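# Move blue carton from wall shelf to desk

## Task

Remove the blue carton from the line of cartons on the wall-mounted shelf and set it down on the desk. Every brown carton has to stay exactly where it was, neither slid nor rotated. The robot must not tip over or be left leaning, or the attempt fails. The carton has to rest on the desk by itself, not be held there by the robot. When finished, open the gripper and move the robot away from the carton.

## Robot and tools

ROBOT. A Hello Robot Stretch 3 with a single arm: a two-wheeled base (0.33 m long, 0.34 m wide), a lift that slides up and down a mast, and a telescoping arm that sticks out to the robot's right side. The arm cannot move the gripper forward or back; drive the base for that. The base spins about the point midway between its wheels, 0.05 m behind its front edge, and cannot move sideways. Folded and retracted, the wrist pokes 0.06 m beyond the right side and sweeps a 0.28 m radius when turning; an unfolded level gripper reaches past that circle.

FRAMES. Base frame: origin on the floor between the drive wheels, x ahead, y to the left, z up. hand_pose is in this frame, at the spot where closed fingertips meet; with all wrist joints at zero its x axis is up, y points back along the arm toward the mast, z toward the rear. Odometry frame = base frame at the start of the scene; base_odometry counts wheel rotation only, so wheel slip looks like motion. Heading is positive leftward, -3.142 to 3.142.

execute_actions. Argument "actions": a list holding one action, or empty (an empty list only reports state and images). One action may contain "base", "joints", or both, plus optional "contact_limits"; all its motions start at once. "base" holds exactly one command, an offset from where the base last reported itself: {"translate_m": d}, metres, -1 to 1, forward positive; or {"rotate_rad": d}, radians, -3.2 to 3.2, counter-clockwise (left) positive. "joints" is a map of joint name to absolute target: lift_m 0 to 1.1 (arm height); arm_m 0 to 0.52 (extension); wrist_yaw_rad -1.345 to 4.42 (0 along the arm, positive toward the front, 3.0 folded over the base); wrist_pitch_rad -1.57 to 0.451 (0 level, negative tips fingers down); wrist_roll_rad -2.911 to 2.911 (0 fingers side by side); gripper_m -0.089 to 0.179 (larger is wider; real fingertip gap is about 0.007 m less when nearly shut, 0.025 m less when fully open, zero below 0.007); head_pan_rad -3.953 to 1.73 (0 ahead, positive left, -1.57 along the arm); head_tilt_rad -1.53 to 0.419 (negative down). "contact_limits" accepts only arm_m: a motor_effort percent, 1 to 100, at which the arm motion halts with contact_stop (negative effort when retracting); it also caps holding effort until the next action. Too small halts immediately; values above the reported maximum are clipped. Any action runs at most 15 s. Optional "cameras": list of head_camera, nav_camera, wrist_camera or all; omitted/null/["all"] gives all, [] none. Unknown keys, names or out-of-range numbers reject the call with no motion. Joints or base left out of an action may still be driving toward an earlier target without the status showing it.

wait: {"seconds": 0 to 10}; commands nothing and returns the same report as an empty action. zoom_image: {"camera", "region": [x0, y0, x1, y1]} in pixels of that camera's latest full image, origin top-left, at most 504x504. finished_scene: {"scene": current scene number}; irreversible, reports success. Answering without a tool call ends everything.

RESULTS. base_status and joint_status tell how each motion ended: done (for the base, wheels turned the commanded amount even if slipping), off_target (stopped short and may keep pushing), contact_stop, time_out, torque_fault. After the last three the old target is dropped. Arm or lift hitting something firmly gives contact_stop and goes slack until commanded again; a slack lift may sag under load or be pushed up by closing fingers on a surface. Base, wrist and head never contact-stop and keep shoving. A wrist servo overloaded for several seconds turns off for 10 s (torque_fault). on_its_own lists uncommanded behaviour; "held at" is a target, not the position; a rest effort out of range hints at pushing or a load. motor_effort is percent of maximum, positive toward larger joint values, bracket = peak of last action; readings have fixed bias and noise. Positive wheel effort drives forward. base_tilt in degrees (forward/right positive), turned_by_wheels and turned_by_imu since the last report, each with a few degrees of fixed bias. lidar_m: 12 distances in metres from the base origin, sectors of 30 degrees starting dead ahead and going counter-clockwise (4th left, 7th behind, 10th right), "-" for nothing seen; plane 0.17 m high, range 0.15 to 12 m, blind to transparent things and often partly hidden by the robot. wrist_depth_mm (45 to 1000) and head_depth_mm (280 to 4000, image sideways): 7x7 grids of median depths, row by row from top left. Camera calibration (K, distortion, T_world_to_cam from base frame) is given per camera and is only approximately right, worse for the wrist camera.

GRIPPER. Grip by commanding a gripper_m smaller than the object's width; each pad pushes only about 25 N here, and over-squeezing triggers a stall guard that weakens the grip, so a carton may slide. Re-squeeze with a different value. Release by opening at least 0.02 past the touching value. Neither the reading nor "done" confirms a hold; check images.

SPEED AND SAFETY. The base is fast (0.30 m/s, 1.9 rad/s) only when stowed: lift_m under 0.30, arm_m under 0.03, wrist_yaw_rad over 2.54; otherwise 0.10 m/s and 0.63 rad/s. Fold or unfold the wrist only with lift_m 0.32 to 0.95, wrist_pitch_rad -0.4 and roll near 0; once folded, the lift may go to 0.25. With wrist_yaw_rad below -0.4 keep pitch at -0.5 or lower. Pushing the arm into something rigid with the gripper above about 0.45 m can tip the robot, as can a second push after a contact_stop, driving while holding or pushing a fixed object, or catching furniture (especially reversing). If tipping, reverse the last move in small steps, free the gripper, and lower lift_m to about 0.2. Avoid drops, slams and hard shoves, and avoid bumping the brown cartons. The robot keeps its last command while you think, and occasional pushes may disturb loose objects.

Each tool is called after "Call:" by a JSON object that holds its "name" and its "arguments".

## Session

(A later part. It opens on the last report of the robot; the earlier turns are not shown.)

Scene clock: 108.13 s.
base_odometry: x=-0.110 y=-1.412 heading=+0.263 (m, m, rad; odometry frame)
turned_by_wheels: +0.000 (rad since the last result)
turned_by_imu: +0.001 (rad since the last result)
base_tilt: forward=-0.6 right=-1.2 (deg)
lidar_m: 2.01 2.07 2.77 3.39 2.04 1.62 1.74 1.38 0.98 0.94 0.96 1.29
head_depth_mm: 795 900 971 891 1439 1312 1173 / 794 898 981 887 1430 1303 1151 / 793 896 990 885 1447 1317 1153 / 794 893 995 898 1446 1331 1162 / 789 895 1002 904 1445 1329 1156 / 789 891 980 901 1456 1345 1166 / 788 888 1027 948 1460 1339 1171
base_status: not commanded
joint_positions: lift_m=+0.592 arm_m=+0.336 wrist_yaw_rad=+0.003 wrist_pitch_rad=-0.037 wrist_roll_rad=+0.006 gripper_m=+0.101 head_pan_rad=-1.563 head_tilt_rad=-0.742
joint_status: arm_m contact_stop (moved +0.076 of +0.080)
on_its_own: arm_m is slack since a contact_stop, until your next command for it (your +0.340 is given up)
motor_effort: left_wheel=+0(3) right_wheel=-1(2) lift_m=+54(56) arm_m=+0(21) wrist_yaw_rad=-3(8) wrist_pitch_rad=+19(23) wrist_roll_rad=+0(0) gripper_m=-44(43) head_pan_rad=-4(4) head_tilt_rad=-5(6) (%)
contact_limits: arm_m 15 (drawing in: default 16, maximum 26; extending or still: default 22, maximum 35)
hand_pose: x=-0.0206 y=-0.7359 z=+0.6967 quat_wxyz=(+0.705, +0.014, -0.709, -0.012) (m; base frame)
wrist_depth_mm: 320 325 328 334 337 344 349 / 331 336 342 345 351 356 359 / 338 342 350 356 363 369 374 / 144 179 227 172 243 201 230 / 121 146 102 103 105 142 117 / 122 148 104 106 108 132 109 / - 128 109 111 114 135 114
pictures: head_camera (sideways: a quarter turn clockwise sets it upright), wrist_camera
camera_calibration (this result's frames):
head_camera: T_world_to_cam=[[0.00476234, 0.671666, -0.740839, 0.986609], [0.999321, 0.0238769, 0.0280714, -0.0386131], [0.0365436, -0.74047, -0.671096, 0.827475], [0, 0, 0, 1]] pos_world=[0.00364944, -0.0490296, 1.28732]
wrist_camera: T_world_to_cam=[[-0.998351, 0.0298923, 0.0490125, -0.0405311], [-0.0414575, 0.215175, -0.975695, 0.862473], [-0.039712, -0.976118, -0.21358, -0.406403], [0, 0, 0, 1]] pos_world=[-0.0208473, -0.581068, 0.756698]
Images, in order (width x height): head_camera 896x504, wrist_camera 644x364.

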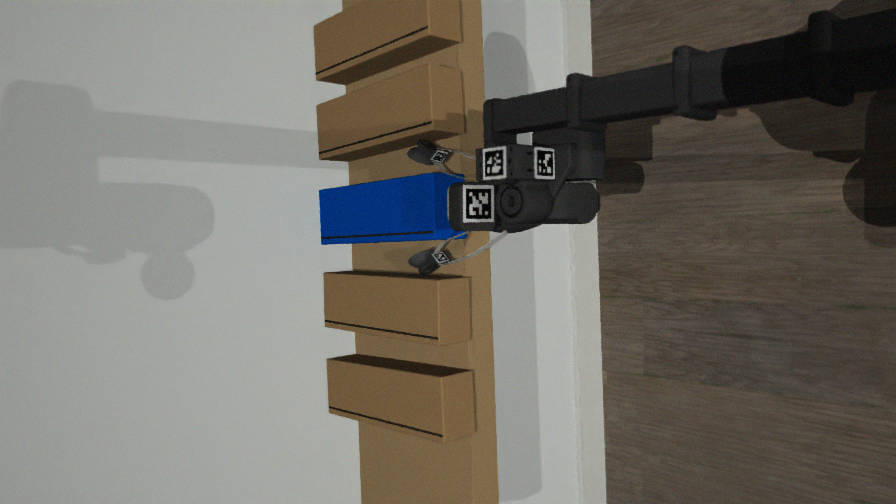

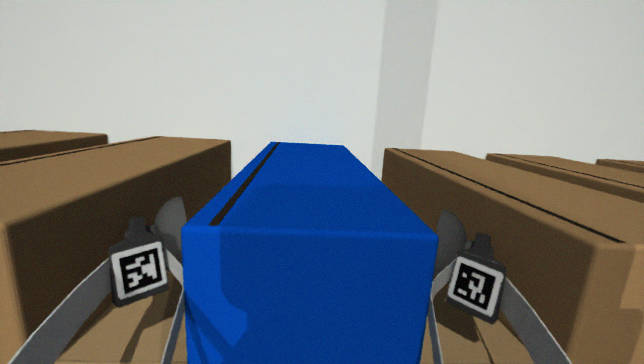

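Call:
{"name": "execute_actions", "arguments": {"actions": [{"joints":{"arm_m":0.315}}], "cameras": ["wrist_camera"]}}

Call:
{"name": "execute_actions", "arguments": {"actions": [{"joints":{"gripper_m":0.03}}], "cameras": ["head_camera","wrist_camera"]}}

Scene clock: 112.53 s.
base_odometry: x=-0.110 y=-1.412 heading=+0.263 (m, m, rad; odometry frame)
turned_by_wheels: +0.000 (rad since the last result)
turned_by_imu: +0.001 (rad since the last result)
base_tilt: forward=-0.5 right=-1.1 (deg)
lidar_m: 2.01 2.07 2.78 3.37 2.04 1.63 1.74 1.37 0.98 0.94 0.97 1.29
head_depth_mm: 792 899 975 893 1438 1333 1157 / 797 891 982 887 - 1304 1147 / 790 899 990 890 - 1313 1152 / 790 892 992 897 1448 1329 1159 / 789 892 996 903 1434 1329 1163 / 787 894 985 904 1442 1339 1168 / 787 888 1022 943 1453 1348 1166
base_status: not commanded
joint_positions: lift_m=+0.592 arm_m=+0.315 wrist_yaw_rad=+0.002 wrist_pitch_rad=-0.027 wrist_roll_rad=+0.006 gripper_m=+0.101 head_pan_rad=-1.563 head_tilt_rad=-0.742
joint_status: all done
motor_effort: left_wheel=+0(1) right_wheel=+1(1) lift_m=+54(54) arm_m=-4(6) wrist_yaw_rad=-2(4) wrist_pitch_rad=+14(19) wrist_roll_rad=+0(0) gripper_m=-43(43) head_pan_rad=-3(5) head_tilt_rad=-6(6) (%)
hand_pose: x=-0.0210 y=-0.7159 z=+0.6992 quat_wxyz=(+0.705, +0.011, -0.709, -0.009) (m; base frame)
wrist_depth_mm: 341 341 349 355 357 362 369 / 349 357 363 364 373 378 381 / 356 363 369 376 387 390 396 / 153 182 242 177 248 218 247 / 122 147 102 104 105 145 129 / 123 152 104 106 108 135 131 / - 137 109 110 113 147 137
pictures: wrist_camera
camera_calibration (this result's frames):
wrist_camera: T_world_to_cam=[[-0.998301, 0.0320018, 0.0486887, -0.0399289], [-0.0410849, 0.205879, -0.977715, 0.85531], [-0.0413126, -0.978054, -0.204214, -0.394362], [0, 0, 0, 1]] pos_world=[-0.0210129, -0.56052, 0.757659]
Images, in order (width x height): wrist_camera 644x364.

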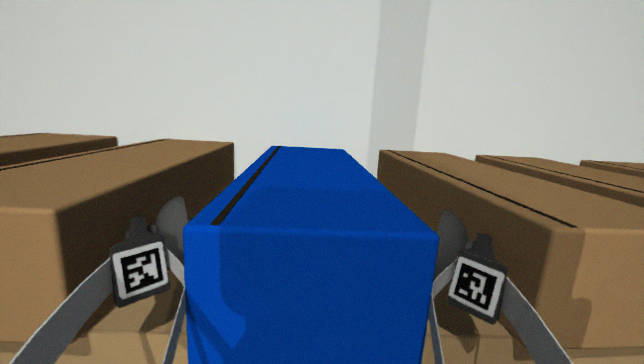

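Scene clock: 113.73 s.
base_odometry: x=-0.110 y=-1.412 heading=+0.263 (m, m, rad; odometry frame)
turned_by_wheels: +0.000 (rad since the last result)
turned_by_imu: +0.000 (rad since the last result)
base_tilt: forward=-0.6 right=-1.1 (deg)
lidar_m: 2.02 2.08 2.77 3.38 2.03 1.63 1.74 1.38 0.98 0.94 0.97 1.29
head_depth_mm: 792 897 977 887 1435 1329 1159 / 791 897 987 885 - 1303 1152 / 789 895 990 888 - 1323 1158 / 792 894 995 897 1438 1318 1156 / 788 889 996 902 1434 1326 1166 / 789 891 983 901 1443 1327 1163 / 789 888 1024 950 1465 1340 1165
base_status: not commanded
joint_positions: lift_m=+0.592 arm_m=+0.315 wrist_yaw_rad=+0.002 wrist_pitch_rad=-0.027 wrist_roll_rad=+0.006 gripper_m=+0.081 head_pan_rad=-1.563 head_tilt_rad=-0.742
joint_status: gripper_m off_target (ended at +0.081, target +0.030)
motor_effort: left_wheel=+1(0) right_wheel=+1(1) lift_m=+54(54) arm_m=-3(4) wrist_yaw_rad=-2(2) wrist_pitch_rad=+14(14) wrist_roll_rad=+0(0) gripper_m=-100(100) head_pan_rad=-3(4) head_tilt_rad=-6(6) (%)
hand_pose: x=-0.0210 y=-0.7159 z=+0.6992 quat_wxyz=(+0.705, +0.011, -0.709, -0.009) (m; base frame)
wrist_depth_mm: 340 344 349 354 358 364 373 / 352 356 359 365 369 380 382 / 359 365 370 377 387 393 398 / 153 182 243 177 250 218 247 / 122 147 102 104 105 145 129 / 122 152 104 106 108 134 131 / - 137 108 110 113 147 137
pictures: head_camera (sideways: a quarter turn clockwise sets it upright), wrist_camera
camera_calibration (this result's frames):
head_camera: T_world_to_cam=[[0.00476234, 0.671666, -0.740839, 0.986609], [0.999321, 0.0238769, 0.0280714, -0.0386131], [0.0365436, -0.74047, -0.671096, 0.827475], [0, 0, 0, 1]] pos_world=[0.00364944, -0.0490296, 1.28732]
wrist_camera: T_world_to_cam=[[-0.998301, 0.0320007, 0.0486895, -0.03993], [-0.0410859, 0.205879, -0.977715, 0.85531], [-0.0413117, -0.978054, -0.204214, -0.394362], [0, 0, 0, 1]] pos_world=[-0.0210127, -0.56052, 0.757659]
Images, in order (width x height): head_camera 896x504, wrist_camera 644x364.

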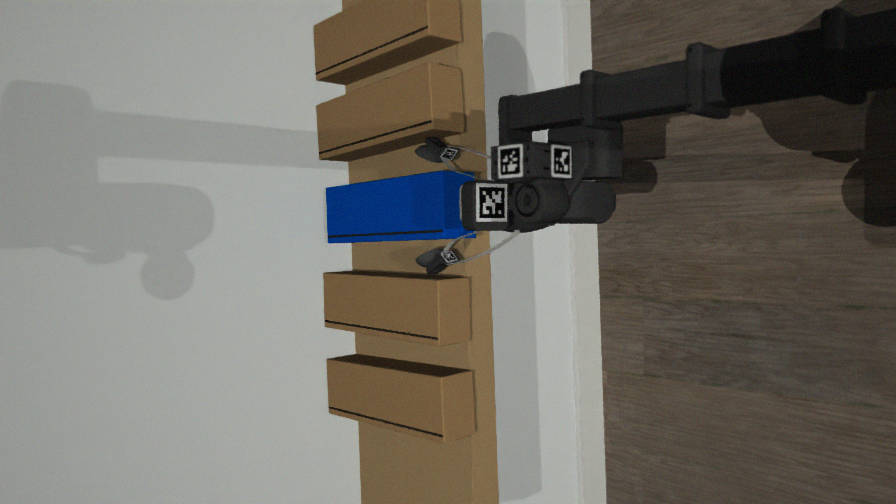

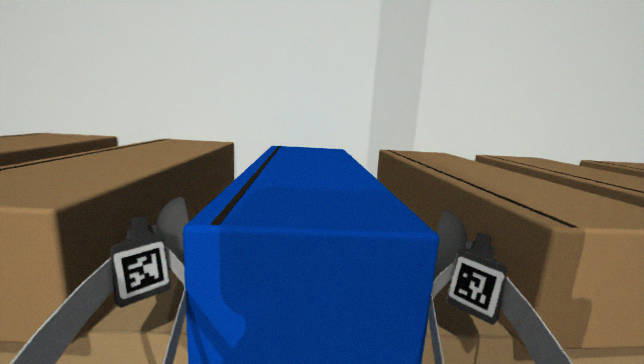

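Call:
{"name": "execute_actions", "arguments": {"actions": [{"joints":{"gripper_m":0.105}}], "cameras": []}}

Call:
{"name": "execute_actions", "arguments": {"actions": [{"joints":{"arm_m":0.275}}], "cameras": ["wrist_camera"]}}

Call:
{"name": "execute_actions", "arguments": {"actions": [{"joints":{"gripper_m":0.03}}], "cameras": ["head_camera","wrist_camera"]}}

Scene clock: 118.77 s.
base_odometry: x=-0.110 y=-1.412 heading=+0.263 (m, m, rad; odometry frame)
turned_by_wheels: +0.000 (rad since the last result)
turned_by_imu: +0.001 (rad since the last result)
base_tilt: forward=-0.5 right=-1.3 (deg)
lidar_m: 2.01 2.07 2.78 3.37 2.04 1.63 1.74 1.38 0.98 0.94 0.96 1.29
head_depth_mm: 795 899 976 891 1427 1333 1167 / 793 892 989 886 - 1297 1143 / 789 894 990 885 - 1321 1152 / 790 892 990 902 1445 1320 1151 / 790 889 1001 904 1439 1337 1157 / 790 890 980 897 1458 1342 1165 / 789 886 1023 950 1465 1346 1165
base_status: not commanded
joint_positions: lift_m=+0.592 arm_m=+0.315 wrist_yaw_rad=+0.002 wrist_pitch_rad=-0.027 wrist_roll_rad=+0.006 gripper_m=+0.106 head_pan_rad=-1.563 head_tilt_rad=-0.742
joint_status: all done
motor_effort: left_wheel=+0(0) right_wheel=+1(1) lift_m=+54(54) arm_m=-3(3) wrist_yaw_rad=-1(2) wrist_pitch_rad=+14(14) wrist_roll_rad=+0(0) gripper_m=-37(100) head_pan_rad=-3(4) head_tilt_rad=-5(6) (%)
hand_pose: x=-0.0211 y=-0.7159 z=+0.6992 quat_wxyz=(+0.705, +0.010, -0.709, -0.009) (m; base frame)
wrist_depth_mm: 337 343 346 354 358 364 369 / 349 353 361 365 370 377 385 / 356 365 376 378 381 391 400 / 153 183 243 177 249 218 249 / 122 147 102 104 105 145 129 / 123 152 104 106 108 134 132 / - 137 109 110 113 147 138
pictures: none
No camera images: the call's "cameras" was empty. Leave "cameras" out to get every camera's image.

Scene clock: 120.13 s.
base_odometry: x=-0.110 y=-1.412 heading=+0.263 (m, m, rad; odometry frame)
turned_by_wheels: +0.000 (rad since the last result)
turned_by_imu: +0.000 (rad since the last result)
base_tilt: forward=-0.5 right=-1.2 (deg)
lidar_m: 2.01 2.07 2.77 3.37 2.04 1.62 1.74 1.38 0.98 0.94 0.96 1.29
head_depth_mm: 794 900 979 895 1436 1319 1172 / 792 892 991 887 1370 1294 1146 / 791 895 1004 873 - 1319 1148 / 793 894 1005 900 1442 1316 1160 / 788 892 1001 900 1446 1319 1162 / 789 892 979 902 1447 1344 1162 / 786 891 1019 943 1457 1336 1174
base_status: not commanded
joint_positions: lift_m=+0.592 arm_m=+0.275 wrist_yaw_rad=+0.001 wrist_pitch_rad=-0.027 wrist_roll_rad=+0.006 gripper_m=+0.106 head_pan_rad=-1.563 head_tilt_rad=-0.742
joint_status: all done
motor_effort: left_wheel=+0(1) right_wheel=+2(1) lift_m=+54(53) arm_m=-3(5) wrist_yaw_rad=-2(1) wrist_pitch_rad=+14(14) wrist_roll_rad=+0(0) gripper_m=-36(37) head_pan_rad=-4(4) head_tilt_rad=-6(6) (%)
hand_pose: x=-0.0211 y=-0.6759 z=+0.6993 quat_wxyz=(+0.705, +0.010, -0.709, -0.009) (m; base frame)
wrist_depth_mm: 376 380 385 392 399 403 410 / 388 392 397 403 410 419 422 / 396 403 409 418 424 434 436 / 153 183 242 178 252 220 250 / 155 157 102 104 105 169 173 / 161 176 104 106 108 176 181 / - 180 108 111 113 194 197
pictures: wrist_camera
camera_calibration (this result's frames):
wrist_camera: T_world_to_cam=[[-0.99829, 0.0323642, 0.0486738, -0.0410456], [-0.0410136, 0.205472, -0.977803, 0.84697], [-0.0416469, -0.978128, -0.203793, -0.355584], [0, 0, 0, 1]] pos_world=[-0.0210471, -0.520506, 0.757702]
Images, in order (width x height): wrist_camera 644x364.

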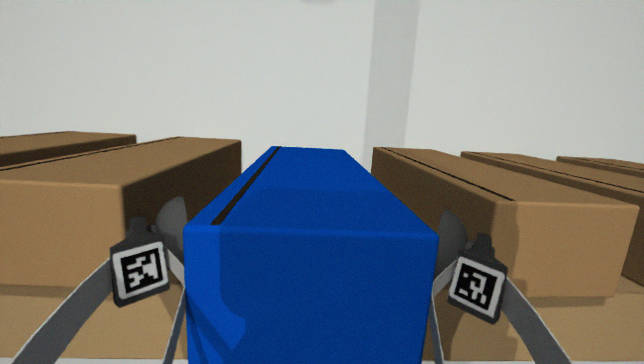

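Scene clock: 121.37 s.
base_odometry: x=-0.110 y=-1.412 heading=+0.263 (m, m, rad; odometry frame)
turned_by_wheels: +0.000 (rad since the last result)
turned_by_imu: +0.000 (rad since the last result)
base_tilt: forward=-0.6 right=-1.3 (deg)
lidar_m: 2.02 2.08 2.78 3.39 2.04 1.63 1.74 1.37 0.98 0.94 0.97 1.29
head_depth_mm: 792 897 976 886 1427 1322 1170 / 791 896 988 888 1370 1299 1149 / 791 894 1004 866 - 1315 1159 / 792 892 1005 896 1444 1324 1160 / 790 889 997 904 1447 1336 1164 / 787 891 990 902 1452 1338 1164 / 789 891 1019 943 1464 1325 1177
base_status: not commanded
joint_positions: lift_m=+0.592 arm_m=+0.275 wrist_yaw_rad=+0.001 wrist_pitch_rad=-0.027 wrist_roll_rad=+0.006 gripper_m=+0.083 head_pan_rad=-1.563 head_tilt_rad=-0.742
joint_status: gripper_m off_target (ended at +0.083, target +0.030)
motor_effort: left_wheel=-1(0) right_wheel=+1(1) lift_m=+54(54) arm_m=-3(4) wrist_yaw_rad=-2(1) wrist_pitch_rad=+14(14) wrist_roll_rad=+0(0) gripper_m=-100(100) head_pan_rad=-4(4) head_tilt_rad=-5(5) (%)
hand_pose: x=-0.0211 y=-0.6759 z=+0.6993 quat_wxyz=(+0.705, +0.010, -0.709, -0.009) (m; base frame)
wrist_depth_mm: 374 377 384 391 396 403 407 / 387 392 397 404 408 416 422 / 397 401 407 418 419 434 440 / 153 183 241 178 251 219 248 / 156 157 102 104 106 169 173 / 161 175 104 106 108 176 182 / - 180 108 110 113 193 198
pictures: head_camera (sideways: a quarter turn clockwise sets it upright), wrist_camera
camera_calibration (this result's frames):
head_camera: T_world_to_cam=[[0.00476226, 0.671666, -0.740839, 0.986609], [0.999321, 0.0238771, 0.0280714, -0.0386131], [0.0365437, -0.74047, -0.671096, 0.827475], [0, 0, 0, 1]] pos_world=[0.00364944, -0.0490296, 1.28732]
wrist_camera: T_world_to_cam=[[-0.99829, 0.032363, 0.0486744, -0.0410465], [-0.0410144, 0.205472, -0.977803, 0.846969], [-0.0416459, -0.978128, -0.203793, -0.355584], [0, 0, 0, 1]] pos_world=[-0.021047, -0.520506, 0.757702]
Images, in order (width x height): head_camera 896x504, wrist_camera 644x364.

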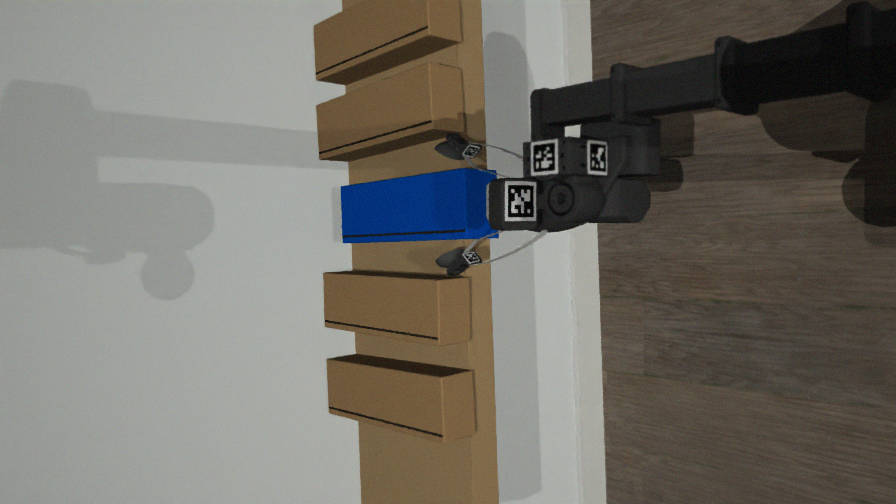

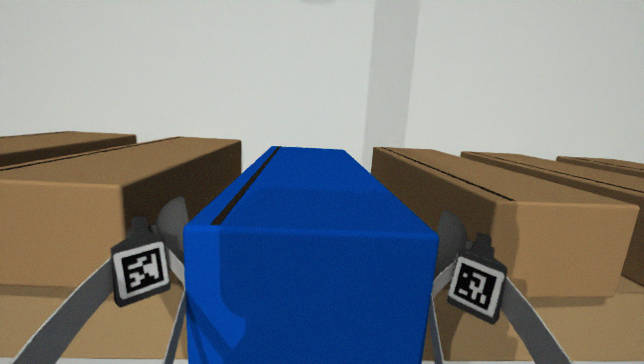

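Call:
{"name": "execute_actions", "arguments": {"actions": [{"joints":{"arm_m":0.24}}], "cameras": []}}

Call:
{"name": "execute_actions", "arguments": {"actions": [{"joints":{"gripper_m":0.15}}], "cameras": ["wrist_camera"]}}

Call:
{"name": "execute_actions", "arguments": {"actions": [{"joints":{"arm_m":0.205}}], "cameras": ["head_camera","wrist_camera"]}}

Scene clock: 127.57 s.
base_odometry: x=-0.110 y=-1.412 heading=+0.263 (m, m, rad; odometry frame)
turned_by_wheels: +0.000 (rad since the last result)
turned_by_imu: +0.001 (rad since the last result)
base_tilt: forward=-0.6 right=-1.2 (deg)
lidar_m: 2.02 2.07 2.77 3.38 2.04 1.63 1.74 1.38 0.98 0.94 0.97 1.29
head_depth_mm: 795 902 979 884 1436 1303 1165 / 790 894 991 886 1391 1280 1143 / 793 895 1003 865 - 1280 1154 / 788 893 1002 883 1446 1322 1149 / 791 893 1004 904 1434 1326 1158 / 794 889 981 902 1450 1334 1170 / 785 885 1021 948 1464 1342 1167
base_status: not commanded
joint_positions: lift_m=+0.592 arm_m=+0.240 wrist_yaw_rad=+0.001 wrist_pitch_rad=-0.027 wrist_roll_rad=+0.006 gripper_m=+0.070 head_pan_rad=-1.563 head_tilt_rad=-0.742
joint_status: all done
on_its_own: gripper_m is held at +0.068, not at your +0.030, by its stall guard, which is still easing
motor_effort: left_wheel=+0(0) right_wheel=+1(2) lift_m=+54(54) arm_m=-3(3) wrist_yaw_rad=-2(1) wrist_pitch_rad=+14(14) wrist_roll_rad=+0(0) gripper_m=-83(92) head_pan_rad=-3(5) head_tilt_rad=-6(6) (%)
hand_pose: x=-0.0211 y=-0.6409 z=+0.6993 quat_wxyz=(+0.705, +0.010, -0.709, -0.009) (m; base frame)
wrist_depth_mm: 405 409 418 425 430 436 446 / 419 427 435 434 443 453 461 / 429 434 445 449 459 469 475 / 187 189 242 179 256 220 250 / 192 192 102 104 106 208 215 / 207 213 105 106 108 227 231 / 502 514 109 110 113 547 564
pictures: none
No camera images: the call's "cameras" was empty. Leave "cameras" out to get every camera's image.

Scene clock: 128.87 s.
base_odometry: x=-0.110 y=-1.412 heading=+0.263 (m, m, rad; odometry frame)
turned_by_wheels: +0.000 (rad since the last result)
turned_by_imu: +0.000 (rad since the last result)
base_tilt: forward=-0.5 right=-1.2 (deg)
lidar_m: 2.02 2.07 2.77 3.37 2.04 1.63 1.74 1.38 0.98 0.94 0.96 1.29
head_depth_mm: 791 897 974 887 1437 1300 1166 / 793 893 987 887 1388 1285 1148 / 790 897 1012 865 - 1290 1155 / 790 895 1006 884 1444 1326 1152 / 789 892 997 905 1440 1320 1157 / 791 890 977 903 1450 1327 1166 / 785 887 1020 948 1466 1335 1170
base_status: not commanded
joint_positions: lift_m=+0.592 arm_m=+0.240 wrist_yaw_rad=+0.001 wrist_pitch_rad=-0.027 wrist_roll_rad=+0.006 gripper_m=+0.134 head_pan_rad=-1.563 head_tilt_rad=-0.742
joint_status: gripper_m off_target (ended at +0.134, target +0.150)
motor_effort: left_wheel=+0(1) right_wheel=+1(1) lift_m=+54(54) arm_m=-3(4) wrist_yaw_rad=-1(1) wrist_pitch_rad=+13(14) wrist_roll_rad=+0(0) gripper_m=+100(100) head_pan_rad=-3(4) head_tilt_rad=-5(5) (%)
hand_pose: x=-0.0211 y=-0.6409 z=+0.6994 quat_wxyz=(+0.705, +0.010, -0.709, -0.009) (m; base frame)
wrist_depth_mm: 405 412 417 422 430 435 444 / 421 425 434 435 445 456 460 / 430 438 442 452 462 468 474 / 187 189 243 183 280 222 250 / 192 192 102 104 107 207 214 / 206 213 104 106 108 227 231 / 507 515 109 111 113 557 570
pictures: wrist_camera
camera_calibration (this result's frames):
wrist_camera: T_world_to_cam=[[-0.998289, 0.0324304, 0.0486635, -0.0421455], [-0.0410039, 0.205144, -0.977873, 0.839701], [-0.0416958, -0.978194, -0.203463, -0.32161], [0, 0, 0, 1]] pos_world=[-0.0210521, -0.485489, 0.757736]
Images, in order (width x height): wrist_camera 644x364.

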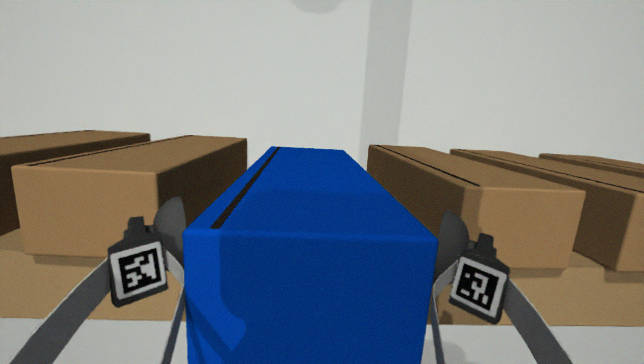

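Scene clock: 130.17 s.
base_odometry: x=-0.110 y=-1.412 heading=+0.263 (m, m, rad; odometry frame)
turned_by_wheels: +0.000 (rad since the last result)
turned_by_imu: +0.000 (rad since the last result)
base_tilt: forward=-0.5 right=-1.3 (deg)
lidar_m: 2.02 2.08 2.78 3.37 2.04 1.62 1.74 1.38 0.98 0.94 0.96 1.29
head_depth_mm: 796 894 974 889 1437 1321 1166 / 795 898 990 884 1425 - 1146 / 792 894 1002 870 1386 1266 1148 / 791 891 1000 875 1442 1321 1155 / 790 889 1002 903 1445 1329 1159 / 787 895 986 902 1453 1344 1167 / 789 888 1021 948 1448 1343 1165
base_status: not commanded
joint_positions: lift_m=+0.592 arm_m=+0.205 wrist_yaw_rad=+0.001 wrist_pitch_rad=-0.024 wrist_roll_rad=+0.006 gripper_m=+0.150 head_pan_rad=-1.563 head_tilt_rad=-0.742
joint_status: all done
on_its_own: gripper_m moved +0.016 to your old target +0.150
motor_effort: left_wheel=+0(0) right_wheel=+2(1) lift_m=+54(54) arm_m=-4(3) wrist_yaw_rad=-1(1) wrist_pitch_rad=+12(13) wrist_roll_rad=+0(0) gripper_m=+0(100) head_pan_rad=-5(5) head_tilt_rad=-6(6) (%)
hand_pose: x=-0.0211 y=-0.6060 z=+0.7000 quat_wxyz=(+0.705, +0.009, -0.709, -0.008) (m; base frame)
wrist_depth_mm: 441 443 451 458 464 473 479 / 453 461 464 471 480 485 493 / 465 470 475 494 490 508 514 / 245 223 243 191 288 242 263 / 237 228 139 139 239 248 253 / 244 531 145 145 259 - 273 / 537 548 555 580 578 590 600
pictures: head_camera (sideways: a quarter turn clockwise sets it upright), wrist_camera
camera_calibration (this result's frames):
head_camera: T_world_to_cam=[[0.00476226, 0.671666, -0.740839, 0.986609], [0.999321, 0.0238771, 0.0280714, -0.0386131], [0.0365437, -0.74047, -0.671096, 0.827475], [0, 0, 0, 1]] pos_world=[0.00364944, -0.0490296, 1.28732]
wrist_camera: T_world_to_cam=[[-0.998288, 0.0325707, 0.0485723, -0.0431648], [-0.0409983, 0.202514, -0.978421, 0.831999], [-0.0417044, -0.978738, -0.200832, -0.289483], [0, 0, 0, 1]] pos_world=[-0.0210531, -0.450413, 0.758005]
Images, in order (width x height): head_camera 896x504, wrist_camera 644x364.

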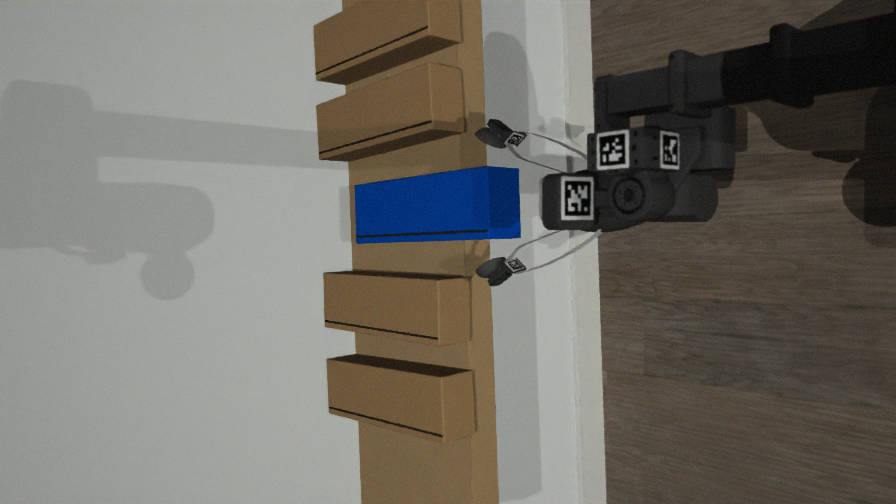

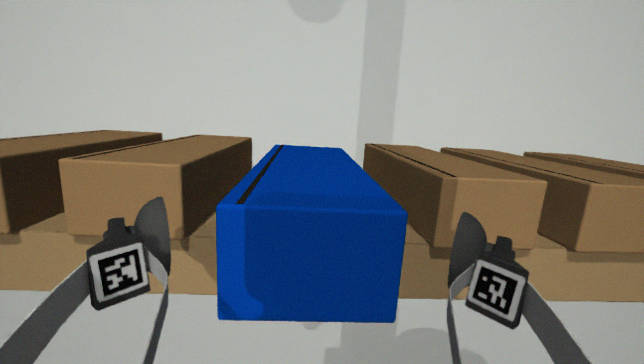

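Call:
{"name": "execute_actions", "arguments": {"actions": [{"joints":{"gripper_m":0.05}}], "cameras": ["wrist_camera"]}}

Call:
{"name": "execute_actions", "arguments": {"actions": [{"joints":{"lift_m":0.605,"arm_m":0.13}}], "cameras": ["head_camera","wrist_camera"]}}

Scene clock: 134.57 s.
base_odometry: x=-0.110 y=-1.412 heading=+0.263 (m, m, rad; odometry frame)
turned_by_wheels: +0.000 (rad since the last result)
turned_by_imu: +0.001 (rad since the last result)
base_tilt: forward=-0.6 right=-1.2 (deg)
lidar_m: 2.01 2.08 2.77 3.39 2.04 1.63 1.74 1.37 0.98 0.94 0.96 1.29
head_depth_mm: 795 894 971 886 1428 1315 1166 / 792 892 987 885 1433 - 1153 / 793 895 1011 867 1388 1270 1155 / 791 896 1006 878 1446 1316 1156 / 790 893 998 899 1437 1332 1165 / 791 888 980 901 1448 1326 1165 / 788 885 1021 947 1451 1340 1167
base_status: not commanded
joint_positions: lift_m=+0.592 arm_m=+0.205 wrist_yaw_rad=+0.001 wrist_pitch_rad=-0.024 wrist_roll_rad=+0.006 gripper_m=+0.095 head_pan_rad=-1.563 head_tilt_rad=-0.742
joint_status: gripper_m off_target (ended at +0.095, target +0.050)
motor_effort: left_wheel=+0(0) right_wheel=+1(1) lift_m=+54(54) arm_m=-3(3) wrist_yaw_rad=-1(2) wrist_pitch_rad=+12(12) wrist_roll_rad=+0(0) gripper_m=-100(100) head_pan_rad=-3(3) head_tilt_rad=-6(5) (%)
hand_pose: x=-0.0211 y=-0.6060 z=+0.7000 quat_wxyz=(+0.705, +0.009, -0.709, -0.008) (m; base frame)
wrist_depth_mm: 439 441 447 457 469 468 482 / 451 461 463 475 483 486 496 / 463 471 476 489 492 505 515 / 244 223 242 191 289 243 260 / 239 229 137 139 142 249 253 / 246 248 144 144 147 266 272 / 540 552 558 561 582 604 604
pictures: wrist_camera
camera_calibration (this result's frames):
wrist_camera: T_world_to_cam=[[-0.998288, 0.0325706, 0.0485724, -0.043165], [-0.0409984, 0.202514, -0.978421, 0.831999], [-0.0417043, -0.978738, -0.200832, -0.289483], [0, 0, 0, 1]] pos_world=[-0.0210531, -0.450413, 0.758005]
Images, in order (width x height): wrist_camera 644x364.

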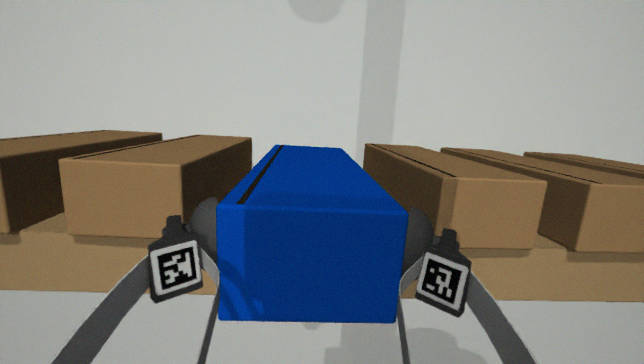

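Scene clock: 136.30 s.
base_odometry: x=-0.110 y=-1.412 heading=+0.263 (m, m, rad; odometry frame)
turned_by_wheels: +0.000 (rad since the last result)
turned_by_imu: +0.000 (rad since the last result)
base_tilt: forward=-0.5 right=-1.2 (deg)
lidar_m: 2.01 2.07 2.77 3.39 2.04 1.63 1.74 1.37 0.98 0.94 0.96 1.29
head_depth_mm: 794 899 974 888 1436 1340 1165 / 796 897 987 886 1426 - 1118 / 791 897 1007 863 1435 - 1133 / 790 893 1004 883 1439 1328 1158 / 792 887 996 904 1435 1331 1157 / 789 886 982 901 1454 1337 1168 / 790 890 1023 949 1449 1330 1168
base_status: not commanded
joint_positions: lift_m=+0.604 arm_m=+0.130 wrist_yaw_rad=+0.001 wrist_pitch_rad=-0.027 wrist_roll_rad=+0.006 gripper_m=+0.051 head_pan_rad=-1.563 head_tilt_rad=-0.742
joint_status: all done
on_its_own: gripper_m moved -0.044 to your old target +0.050
motor_effort: left_wheel=-1(0) right_wheel=+1(1) lift_m=+57(58) arm_m=-3(5) wrist_yaw_rad=-2(2) wrist_pitch_rad=+14(14) wrist_roll_rad=+0(0) gripper_m=-69(100) head_pan_rad=-2(3) head_tilt_rad=-6(6) (%)
hand_pose: x=-0.0211 y=-0.5309 z=+0.7122 quat_wxyz=(+0.705, +0.010, -0.709, -0.009) (m; base frame)
wrist_depth_mm: 507 512 519 524 531 547 552 / 519 531 534 547 551 562 576 / 538 543 556 568 569 582 593 / 294 303 301 203 333 346 362 / 314 317 134 135 138 343 348 / 600 608 138 139 141 659 673 / 633 638 648 670 664 688 697
pictures: head_camera (sideways: a quarter turn clockwise sets it upright), wrist_camera
camera_calibration (this result's frames):
head_camera: T_world_to_cam=[[0.00476242, 0.671666, -0.740839, 0.986609], [0.999321, 0.0238768, 0.0280715, -0.0386131], [0.0365435, -0.740469, -0.671096, 0.827475], [0, 0, 0, 1]] pos_world=[0.00364943, -0.0490296, 1.28732]
wrist_camera: T_world_to_cam=[[-0.998282, 0.0326137, 0.0486724, -0.0462964], [-0.0409645, 0.205398, -0.977821, 0.829778], [-0.0418875, -0.978135, -0.203709, -0.211189], [0, 0, 0, 1]] pos_world=[-0.0210716, -0.375495, 0.770606]
Images, in order (width x height): head_camera 896x504, wrist_camera 644x364.

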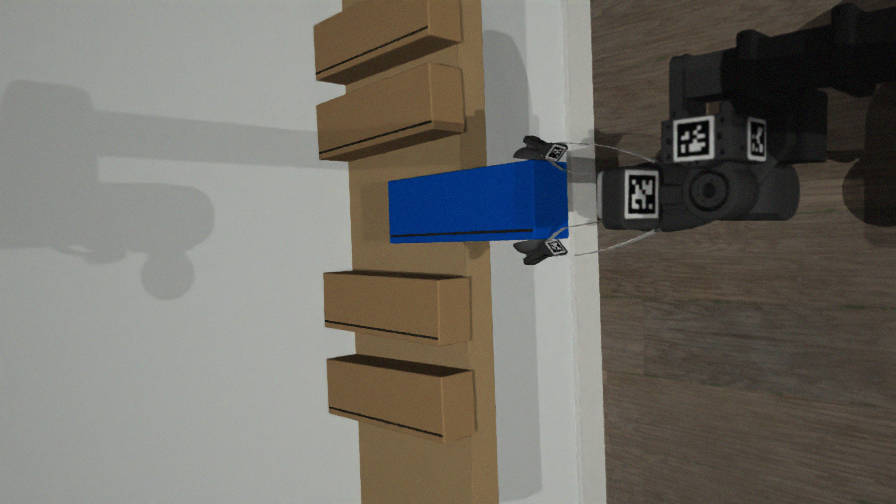

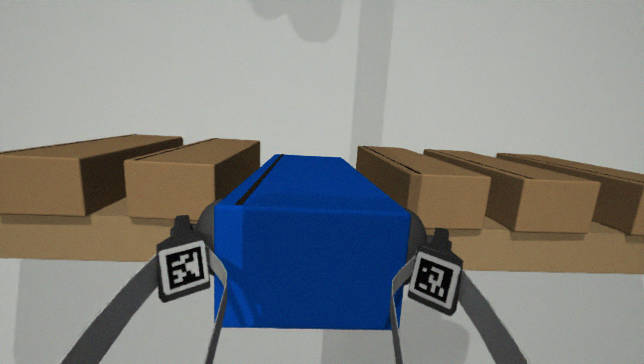

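Call:
{"name": "execute_actions", "arguments": {"actions": [{"joints":{"lift_m":0.6,"arm_m":0.22}}], "cameras": []}}

Call:
{"name": "execute_actions", "arguments": {"actions": [{"joints":{"gripper_m":0.15}}], "cameras": []}}

Call:
{"name": "execute_actions", "arguments": {"actions": [{"joints":{"arm_m":0.12}}], "cameras": []}}

Call:
{"name": "execute_actions", "arguments": {"actions": [{"joints":{"lift_m":1.05,"wrist_pitch_rad":-1.45,"gripper_m":0.108}}], "cameras": []}}

Call:
{"name": "execute_actions", "arguments": {"actions": [{"joints":{"arm_m":0.5}}], "cameras": ["head_camera","wrist_camera"]}}

Scene clock: 147.63 s.
base_odometry: x=-0.110 y=-1.412 heading=+0.263 (m, m, rad; odometry frame)
turned_by_wheels: +0.000 (rad since the last result)
turned_by_imu: +0.001 (rad since the last result)
base_tilt: forward=-0.6 right=-1.2 (deg)
lidar_m: 2.02 2.07 2.78 3.38 2.04 1.62 1.74 1.38 0.98 0.94 0.97 1.29
head_depth_mm: 791 898 974 891 1429 1301 1160 / 791 895 992 883 1385 1258 1142 / 796 893 1008 860 1344 1257 1153 / 790 893 1006 877 1446 1319 1152 / 791 893 999 903 1446 1326 1162 / 788 889 986 900 1449 1332 1165 / 788 888 1020 942 1447 1341 1171
base_status: not commanded
joint_positions: lift_m=+0.601 arm_m=+0.220 wrist_yaw_rad=+0.001 wrist_pitch_rad=-0.027 wrist_roll_rad=+0.006 gripper_m=+0.051 head_pan_rad=-1.563 head_tilt_rad=-0.742
joint_status: all done
motor_effort: left_wheel=+0(0) right_wheel=+1(1) lift_m=+22(53) arm_m=+4(6) wrist_yaw_rad=-1(0) wrist_pitch_rad=+14(14) wrist_roll_rad=+0(0) gripper_m=-57(57) head_pan_rad=-3(4) head_tilt_rad=-6(6) (%)
hand_pose: x=-0.0212 y=-0.6200 z=+0.7083 quat_wxyz=(+0.705, +0.010, -0.709, -0.009) (m; base frame)
wrist_depth_mm: 426 429 437 444 450 456 462 / 438 447 452 457 464 476 483 / 449 456 465 475 483 490 499 / 216 212 271 199 305 269 299 / 224 214 133 135 138 231 239 / 229 233 138 139 142 250 255 / 519 536 545 557 572 574 589
pictures: none
No camera images: the call's "cameras" was empty. Leave "cameras" out to get every camera's image.

Scene clock: 149.13 s.
base_odometry: x=-0.110 y=-1.412 heading=+0.263 (m, m, rad; odometry frame)
turned_by_wheels: +0.000 (rad since the last result)
turned_by_imu: +0.000 (rad since the last result)
base_tilt: forward=-0.6 right=-1.1 (deg)
lidar_m: 2.01 2.07 2.77 3.40 2.04 1.62 1.74 1.38 0.98 0.94 0.97 1.29
head_depth_mm: 794 895 973 890 1440 1296 1159 / 794 893 985 884 1384 1256 1151 / 792 898 1007 867 1350 1266 1150 / 789 894 1011 878 1432 1329 1158 / 791 885 997 902 1440 1329 1152 / 791 892 982 903 1451 1337 1161 / 788 889 1019 948 1452 1333 1177
base_status: not commanded
joint_positions: lift_m=+0.601 arm_m=+0.220 wrist_yaw_rad=+0.001 wrist_pitch_rad=-0.024 wrist_roll_rad=+0.006 gripper_m=+0.117 head_pan_rad=-1.563 head_tilt_rad=-0.742
joint_status: gripper_m off_target (ended at +0.117, target +0.150)
motor_effort: left_wheel=+0(0) right_wheel=+1(2) lift_m=+22(22) arm_m=+4(4) wrist_yaw_rad=-2(0) wrist_pitch_rad=+13(14) wrist_roll_rad=+0(0) gripper_m=+100(100) head_pan_rad=-3(4) head_tilt_rad=-6(6) (%)
hand_pose: x=-0.0212 y=-0.6201 z=+0.7089 quat_wxyz=(+0.705, +0.009, -0.709, -0.009) (m; base frame)
wrist_depth_mm: 426 433 441 443 451 459 468 / 439 450 449 459 464 475 479 / 453 458 463 474 480 492 500 / 219 211 292 233 317 285 306 / 217 214 139 141 165 231 240 / 229 236 143 144 148 251 254 / 524 532 545 150 567 570 592
pictures: none
No camera images: the call's "cameras" was empty. Leave "cameras" out to get every camera's image.

Scene clock: 151.10 s.
base_odometry: x=-0.110 y=-1.412 heading=+0.263 (m, m, rad; odometry frame)
turned_by_wheels: +0.000 (rad since the last result)
turned_by_imu: +0.000 (rad since the last result)
base_tilt: forward=-0.5 right=-1.2 (deg)
lidar_m: 2.01 2.08 2.78 3.39 2.03 1.63 1.74 1.38 0.98 0.94 0.97 1.29
head_depth_mm: 794 895 980 887 1429 1329 1172 / 793 896 988 888 1430 1371 1116 / 793 894 1001 871 1418 - 1128 / 791 891 1008 883 1442 1326 1152 / 792 893 997 904 1441 1335 1155 / 787 886 977 900 1452 1328 1156 / 786 885 1021 951 1449 1334 1172
base_status: not commanded
joint_positions: lift_m=+0.601 arm_m=+0.120 wrist_yaw_rad=+0.001 wrist_pitch_rad=-0.023 wrist_roll_rad=+0.006 gripper_m=+0.150 head_pan_rad=-1.563 head_tilt_rad=-0.742
joint_status: all done
on_its_own: gripper_m moved +0.033 to your old target +0.150
motor_effort: left_wheel=+0(0) right_wheel=+1(1) lift_m=+22(23) arm_m=-3(6) wrist_yaw_rad=-1(1) wrist_pitch_rad=+12(13) wrist_roll_rad=+0(1) gripper_m=+0(100) head_pan_rad=-4(4) head_tilt_rad=-6(6) (%)
hand_pose: x=-0.0212 y=-0.5210 z=+0.7092 quat_wxyz=(+0.705, +0.009, -0.709, -0.008) (m; base frame)
wrist_depth_mm: 512 519 525 535 547 556 563 / 531 536 555 560 561 582 582 / 543 552 556 573 576 597 601 / 303 312 315 240 336 346 362 / 321 320 331 244 346 349 360 / 609 631 632 645 666 - 675 / 647 645 655 668 680 691 718
pictures: none
No camera images: the call's "cameras" was empty. Leave "cameras" out to get every camera's image.

Scene clock: 156.03 s.
base_odometry: x=-0.110 y=-1.412 heading=+0.263 (m, m, rad; odometry frame)
turned_by_wheels: +0.000 (rad since the last result)
turned_by_imu: +0.001 (rad since the last result)
base_tilt: forward=-0.5 right=-1.2 (deg)
lidar_m: 2.02 2.08 2.78 3.39 2.04 1.63 1.74 1.38 0.98 0.94 0.97 1.29
head_depth_mm: - - 936 888 1439 1308 1141 / - - - 890 1433 1309 1155 / - - - - 1442 1318 1151 / 790 894 999 907 1431 1314 1156 / 789 892 995 906 1445 1328 1168 / 790 891 981 898 1452 1338 1164 / 787 889 1024 950 1454 1344 1169
base_status: not commanded
joint_positions: lift_m=+1.049 arm_m=+0.120 wrist_yaw_rad=+0.001 wrist_pitch_rad=-1.447 wrist_roll_rad=+0.006 gripper_m=+0.108 head_pan_rad=-1.563 head_tilt_rad=-0.742
joint_status: all done
motor_effort: left_wheel=+0(0) right_wheel=+1(1) lift_m=+57(59) arm_m=-3(3) wrist_yaw_rad=-1(1) wrist_pitch_rad=-2(12) wrist_roll_rad=+0(0) gripper_m=-1(100) head_pan_rad=-4(3) head_tilt_rad=-6(6) (%)
hand_pose: x=-0.0216 y=-0.2730 z=+0.9309 quat_wxyz=(+0.529, +0.467, -0.531, -0.470) (m; base frame)
wrist_depth_mm: - - - - - - - / - - - - - - - / - - - - - - - / - - - - - - - / - - - - - - - / - - - - - - - / - - - - - - -
pictures: none
No camera images: the call's "cameras" was empty. Leave "cameras" out to get every camera's image.

Scene clock: 160.03 s.
base_odometry: x=-0.110 y=-1.412 heading=+0.263 (m, m, rad; odometry frame)
turned_by_wheels: +0.000 (rad since the last result)
turned_by_imu: +0.001 (rad since the last result)
base_tilt: forward=-0.6 right=-1.2 (deg)
lidar_m: 2.02 2.08 2.78 3.38 2.04 1.63 1.74 1.38 0.99 0.94 0.97 1.29
head_depth_mm: 796 902 970 891 1432 1302 1149 / 806 896 990 885 1437 1310 1149 / 804 917 1008 867 1435 1318 1154 / 792 907 1008 882 1440 1326 1156 / 788 894 1002 905 1444 1328 1165 / 789 892 983 904 1441 1331 1158 / 788 888 1021 944 1455 1340 1174
base_status: not commanded
joint_positions: lift_m=+1.049 arm_m=+0.500 wrist_yaw_rad=+0.000 wrist_pitch_rad=-1.448 wrist_roll_rad=+0.006 gripper_m=+0.108 head_pan_rad=-1.563 head_tilt_rad=-0.742
joint_status: all done
motor_effort: left_wheel=+0(1) right_wheel=+1(1) lift_m=+57(57) arm_m=+3(5) wrist_yaw_rad=+0(2) wrist_pitch_rad=-1(2) wrist_roll_rad=+0(0) gripper_m=+0(1) head_pan_rad=-4(4) head_tilt_rad=-6(5) (%)
hand_pose: x=-0.0216 y=-0.6520 z=+0.9309 quat_wxyz=(+0.528, +0.467, -0.531, -0.470) (m; base frame)
wrist_depth_mm: 385 360 361 364 364 364 371 / 385 360 366 366 369 369 372 / 393 368 366 370 372 377 375 / - - - 375 - - - / - - - 376 - - - / - - - - - - - / - - - - - - -
pictures: head_camera (sideways: a quarter turn clockwise sets it upright), wrist_camera
camera_calibration (this result's frames):
head_camera: T_world_to_cam=[[0.00482768, 0.671665, -0.740839, 0.986609], [0.999323, 0.0237797, 0.0280714, -0.0386132], [0.0364716, -0.740473, -0.671096, 0.827475], [0, 0, 0, 1]] pos_world=[0.00364467, -0.0490294, 1.28732]
wrist_camera: T_world_to_cam=[[-0.998241, -0.0424547, 0.0413771, -0.0956311], [-0.0400496, 0.997552, 0.0573165, 0.621372], [-0.0437092, 0.0555585, -0.997498, 1.12777], [0, 0, 0, 1]] pos_world=[-0.0212833, -0.686569, 1.09329]
Images, in order (width x height): head_camera 896x504, wrist_camera 644x364.

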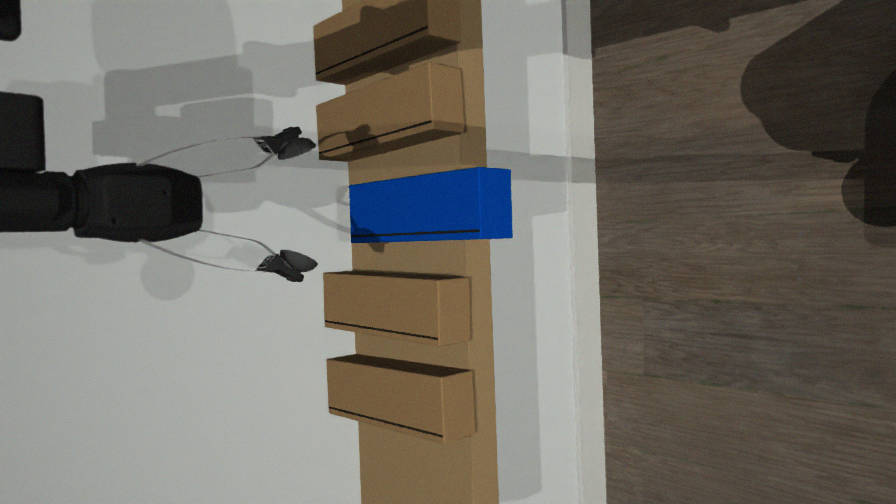

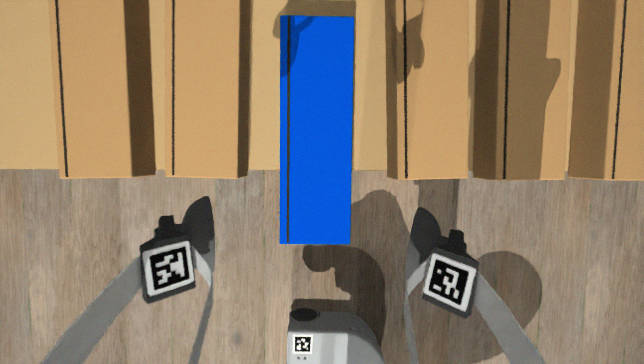

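Call:
{"name": "execute_actions", "arguments": {"actions": [{"joints":{"wrist_pitch_rad":-1.2,"lift_m":0.88,"gripper_m":0.103}}], "cameras": ["head_camera","wrist_camera"]}}

Scene clock: 167.97 s.
base_odometry: x=-0.110 y=-1.412 heading=+0.263 (m, m, rad; odometry frame)
turned_by_wheels: +0.000 (rad since the last result)
turned_by_imu: +0.001 (rad since the last result)
base_tilt: forward=-0.5 right=-1.2 (deg)
lidar_m: 2.01 2.07 2.77 3.39 2.04 1.63 1.74 1.38 0.98 0.94 0.97 1.29
head_depth_mm: 793 877 - 954 1446 1313 1147 / 789 - 984 888 1426 1310 1150 / 790 - 983 868 1440 1321 1147 / 790 892 988 881 1434 1322 1152 / 789 896 1001 899 1451 1329 1160 / 791 894 977 900 1450 1328 1165 / 786 889 1025 947 1457 1347 1164
base_status: not commanded
joint_positions: lift_m=+0.881 arm_m=+0.500 wrist_yaw_rad=+0.000 wrist_pitch_rad=-1.207 wrist_roll_rad=+0.006 gripper_m=+0.103 head_pan_rad=-1.563 head_tilt_rad=-0.742
joint_status: all done
motor_effort: left_wheel=-1(0) right_wheel=+2(2) lift_m=+22(55) arm_m=+4(4) wrist_yaw_rad=+0(0) wrist_pitch_rad=+4(3) wrist_roll_rad=+0(0) gripper_m=-1(100) head_pan_rad=-3(4) head_tilt_rad=-6(6) (%)
hand_pose: x=-0.0216 y=-0.7131 z=+0.7712 quat_wxyz=(+0.581, +0.400, -0.583, -0.403) (m; base frame)
wrist_depth_mm: 257 236 298 305 278 246 251 / 256 228 255 234 281 238 243 / 244 222 259 226 283 230 236 / 216 216 264 219 276 223 229 / 209 210 239 213 271 217 223 / 204 204 263 207 915 212 224 / 873 882 876 202 899 911 918
pictures: head_camera (sideways: a quarter turn clockwise sets it upright), wrist_camera
camera_calibration (this result's frames):
head_camera: T_world_to_cam=[[0.00482776, 0.671665, -0.740839, 0.986609], [0.999323, 0.0237796, 0.0280714, -0.0386132], [0.0364715, -0.740473, -0.671096, 0.827475], [0, 0, 0, 1]] pos_world=[0.00364466, -0.0490294, 1.28732]
wrist_camera: T_world_to_cam=[[-0.998236, -0.0315719, 0.0502851, -0.0907099], [-0.0402408, 0.982478, -0.181985, 0.865255], [-0.0436584, -0.183687, -0.982015, 0.789352], [0, 0, 0, 1]] pos_world=[-0.0212695, -0.707964, 0.937179]
Images, in order (width x height): head_camera 896x504, wrist_camera 644x364.

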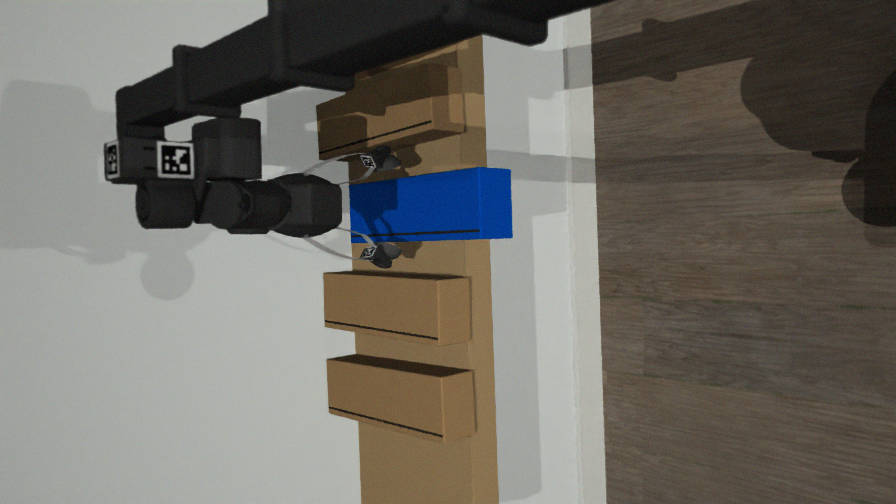

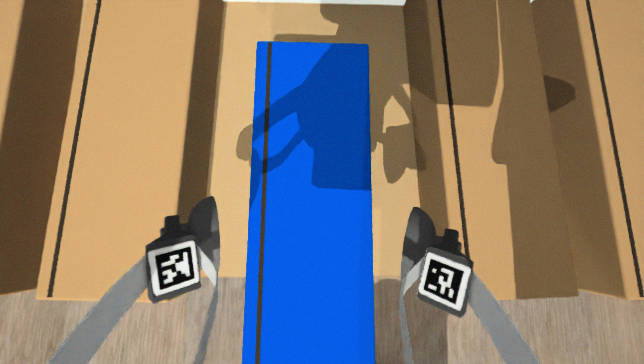

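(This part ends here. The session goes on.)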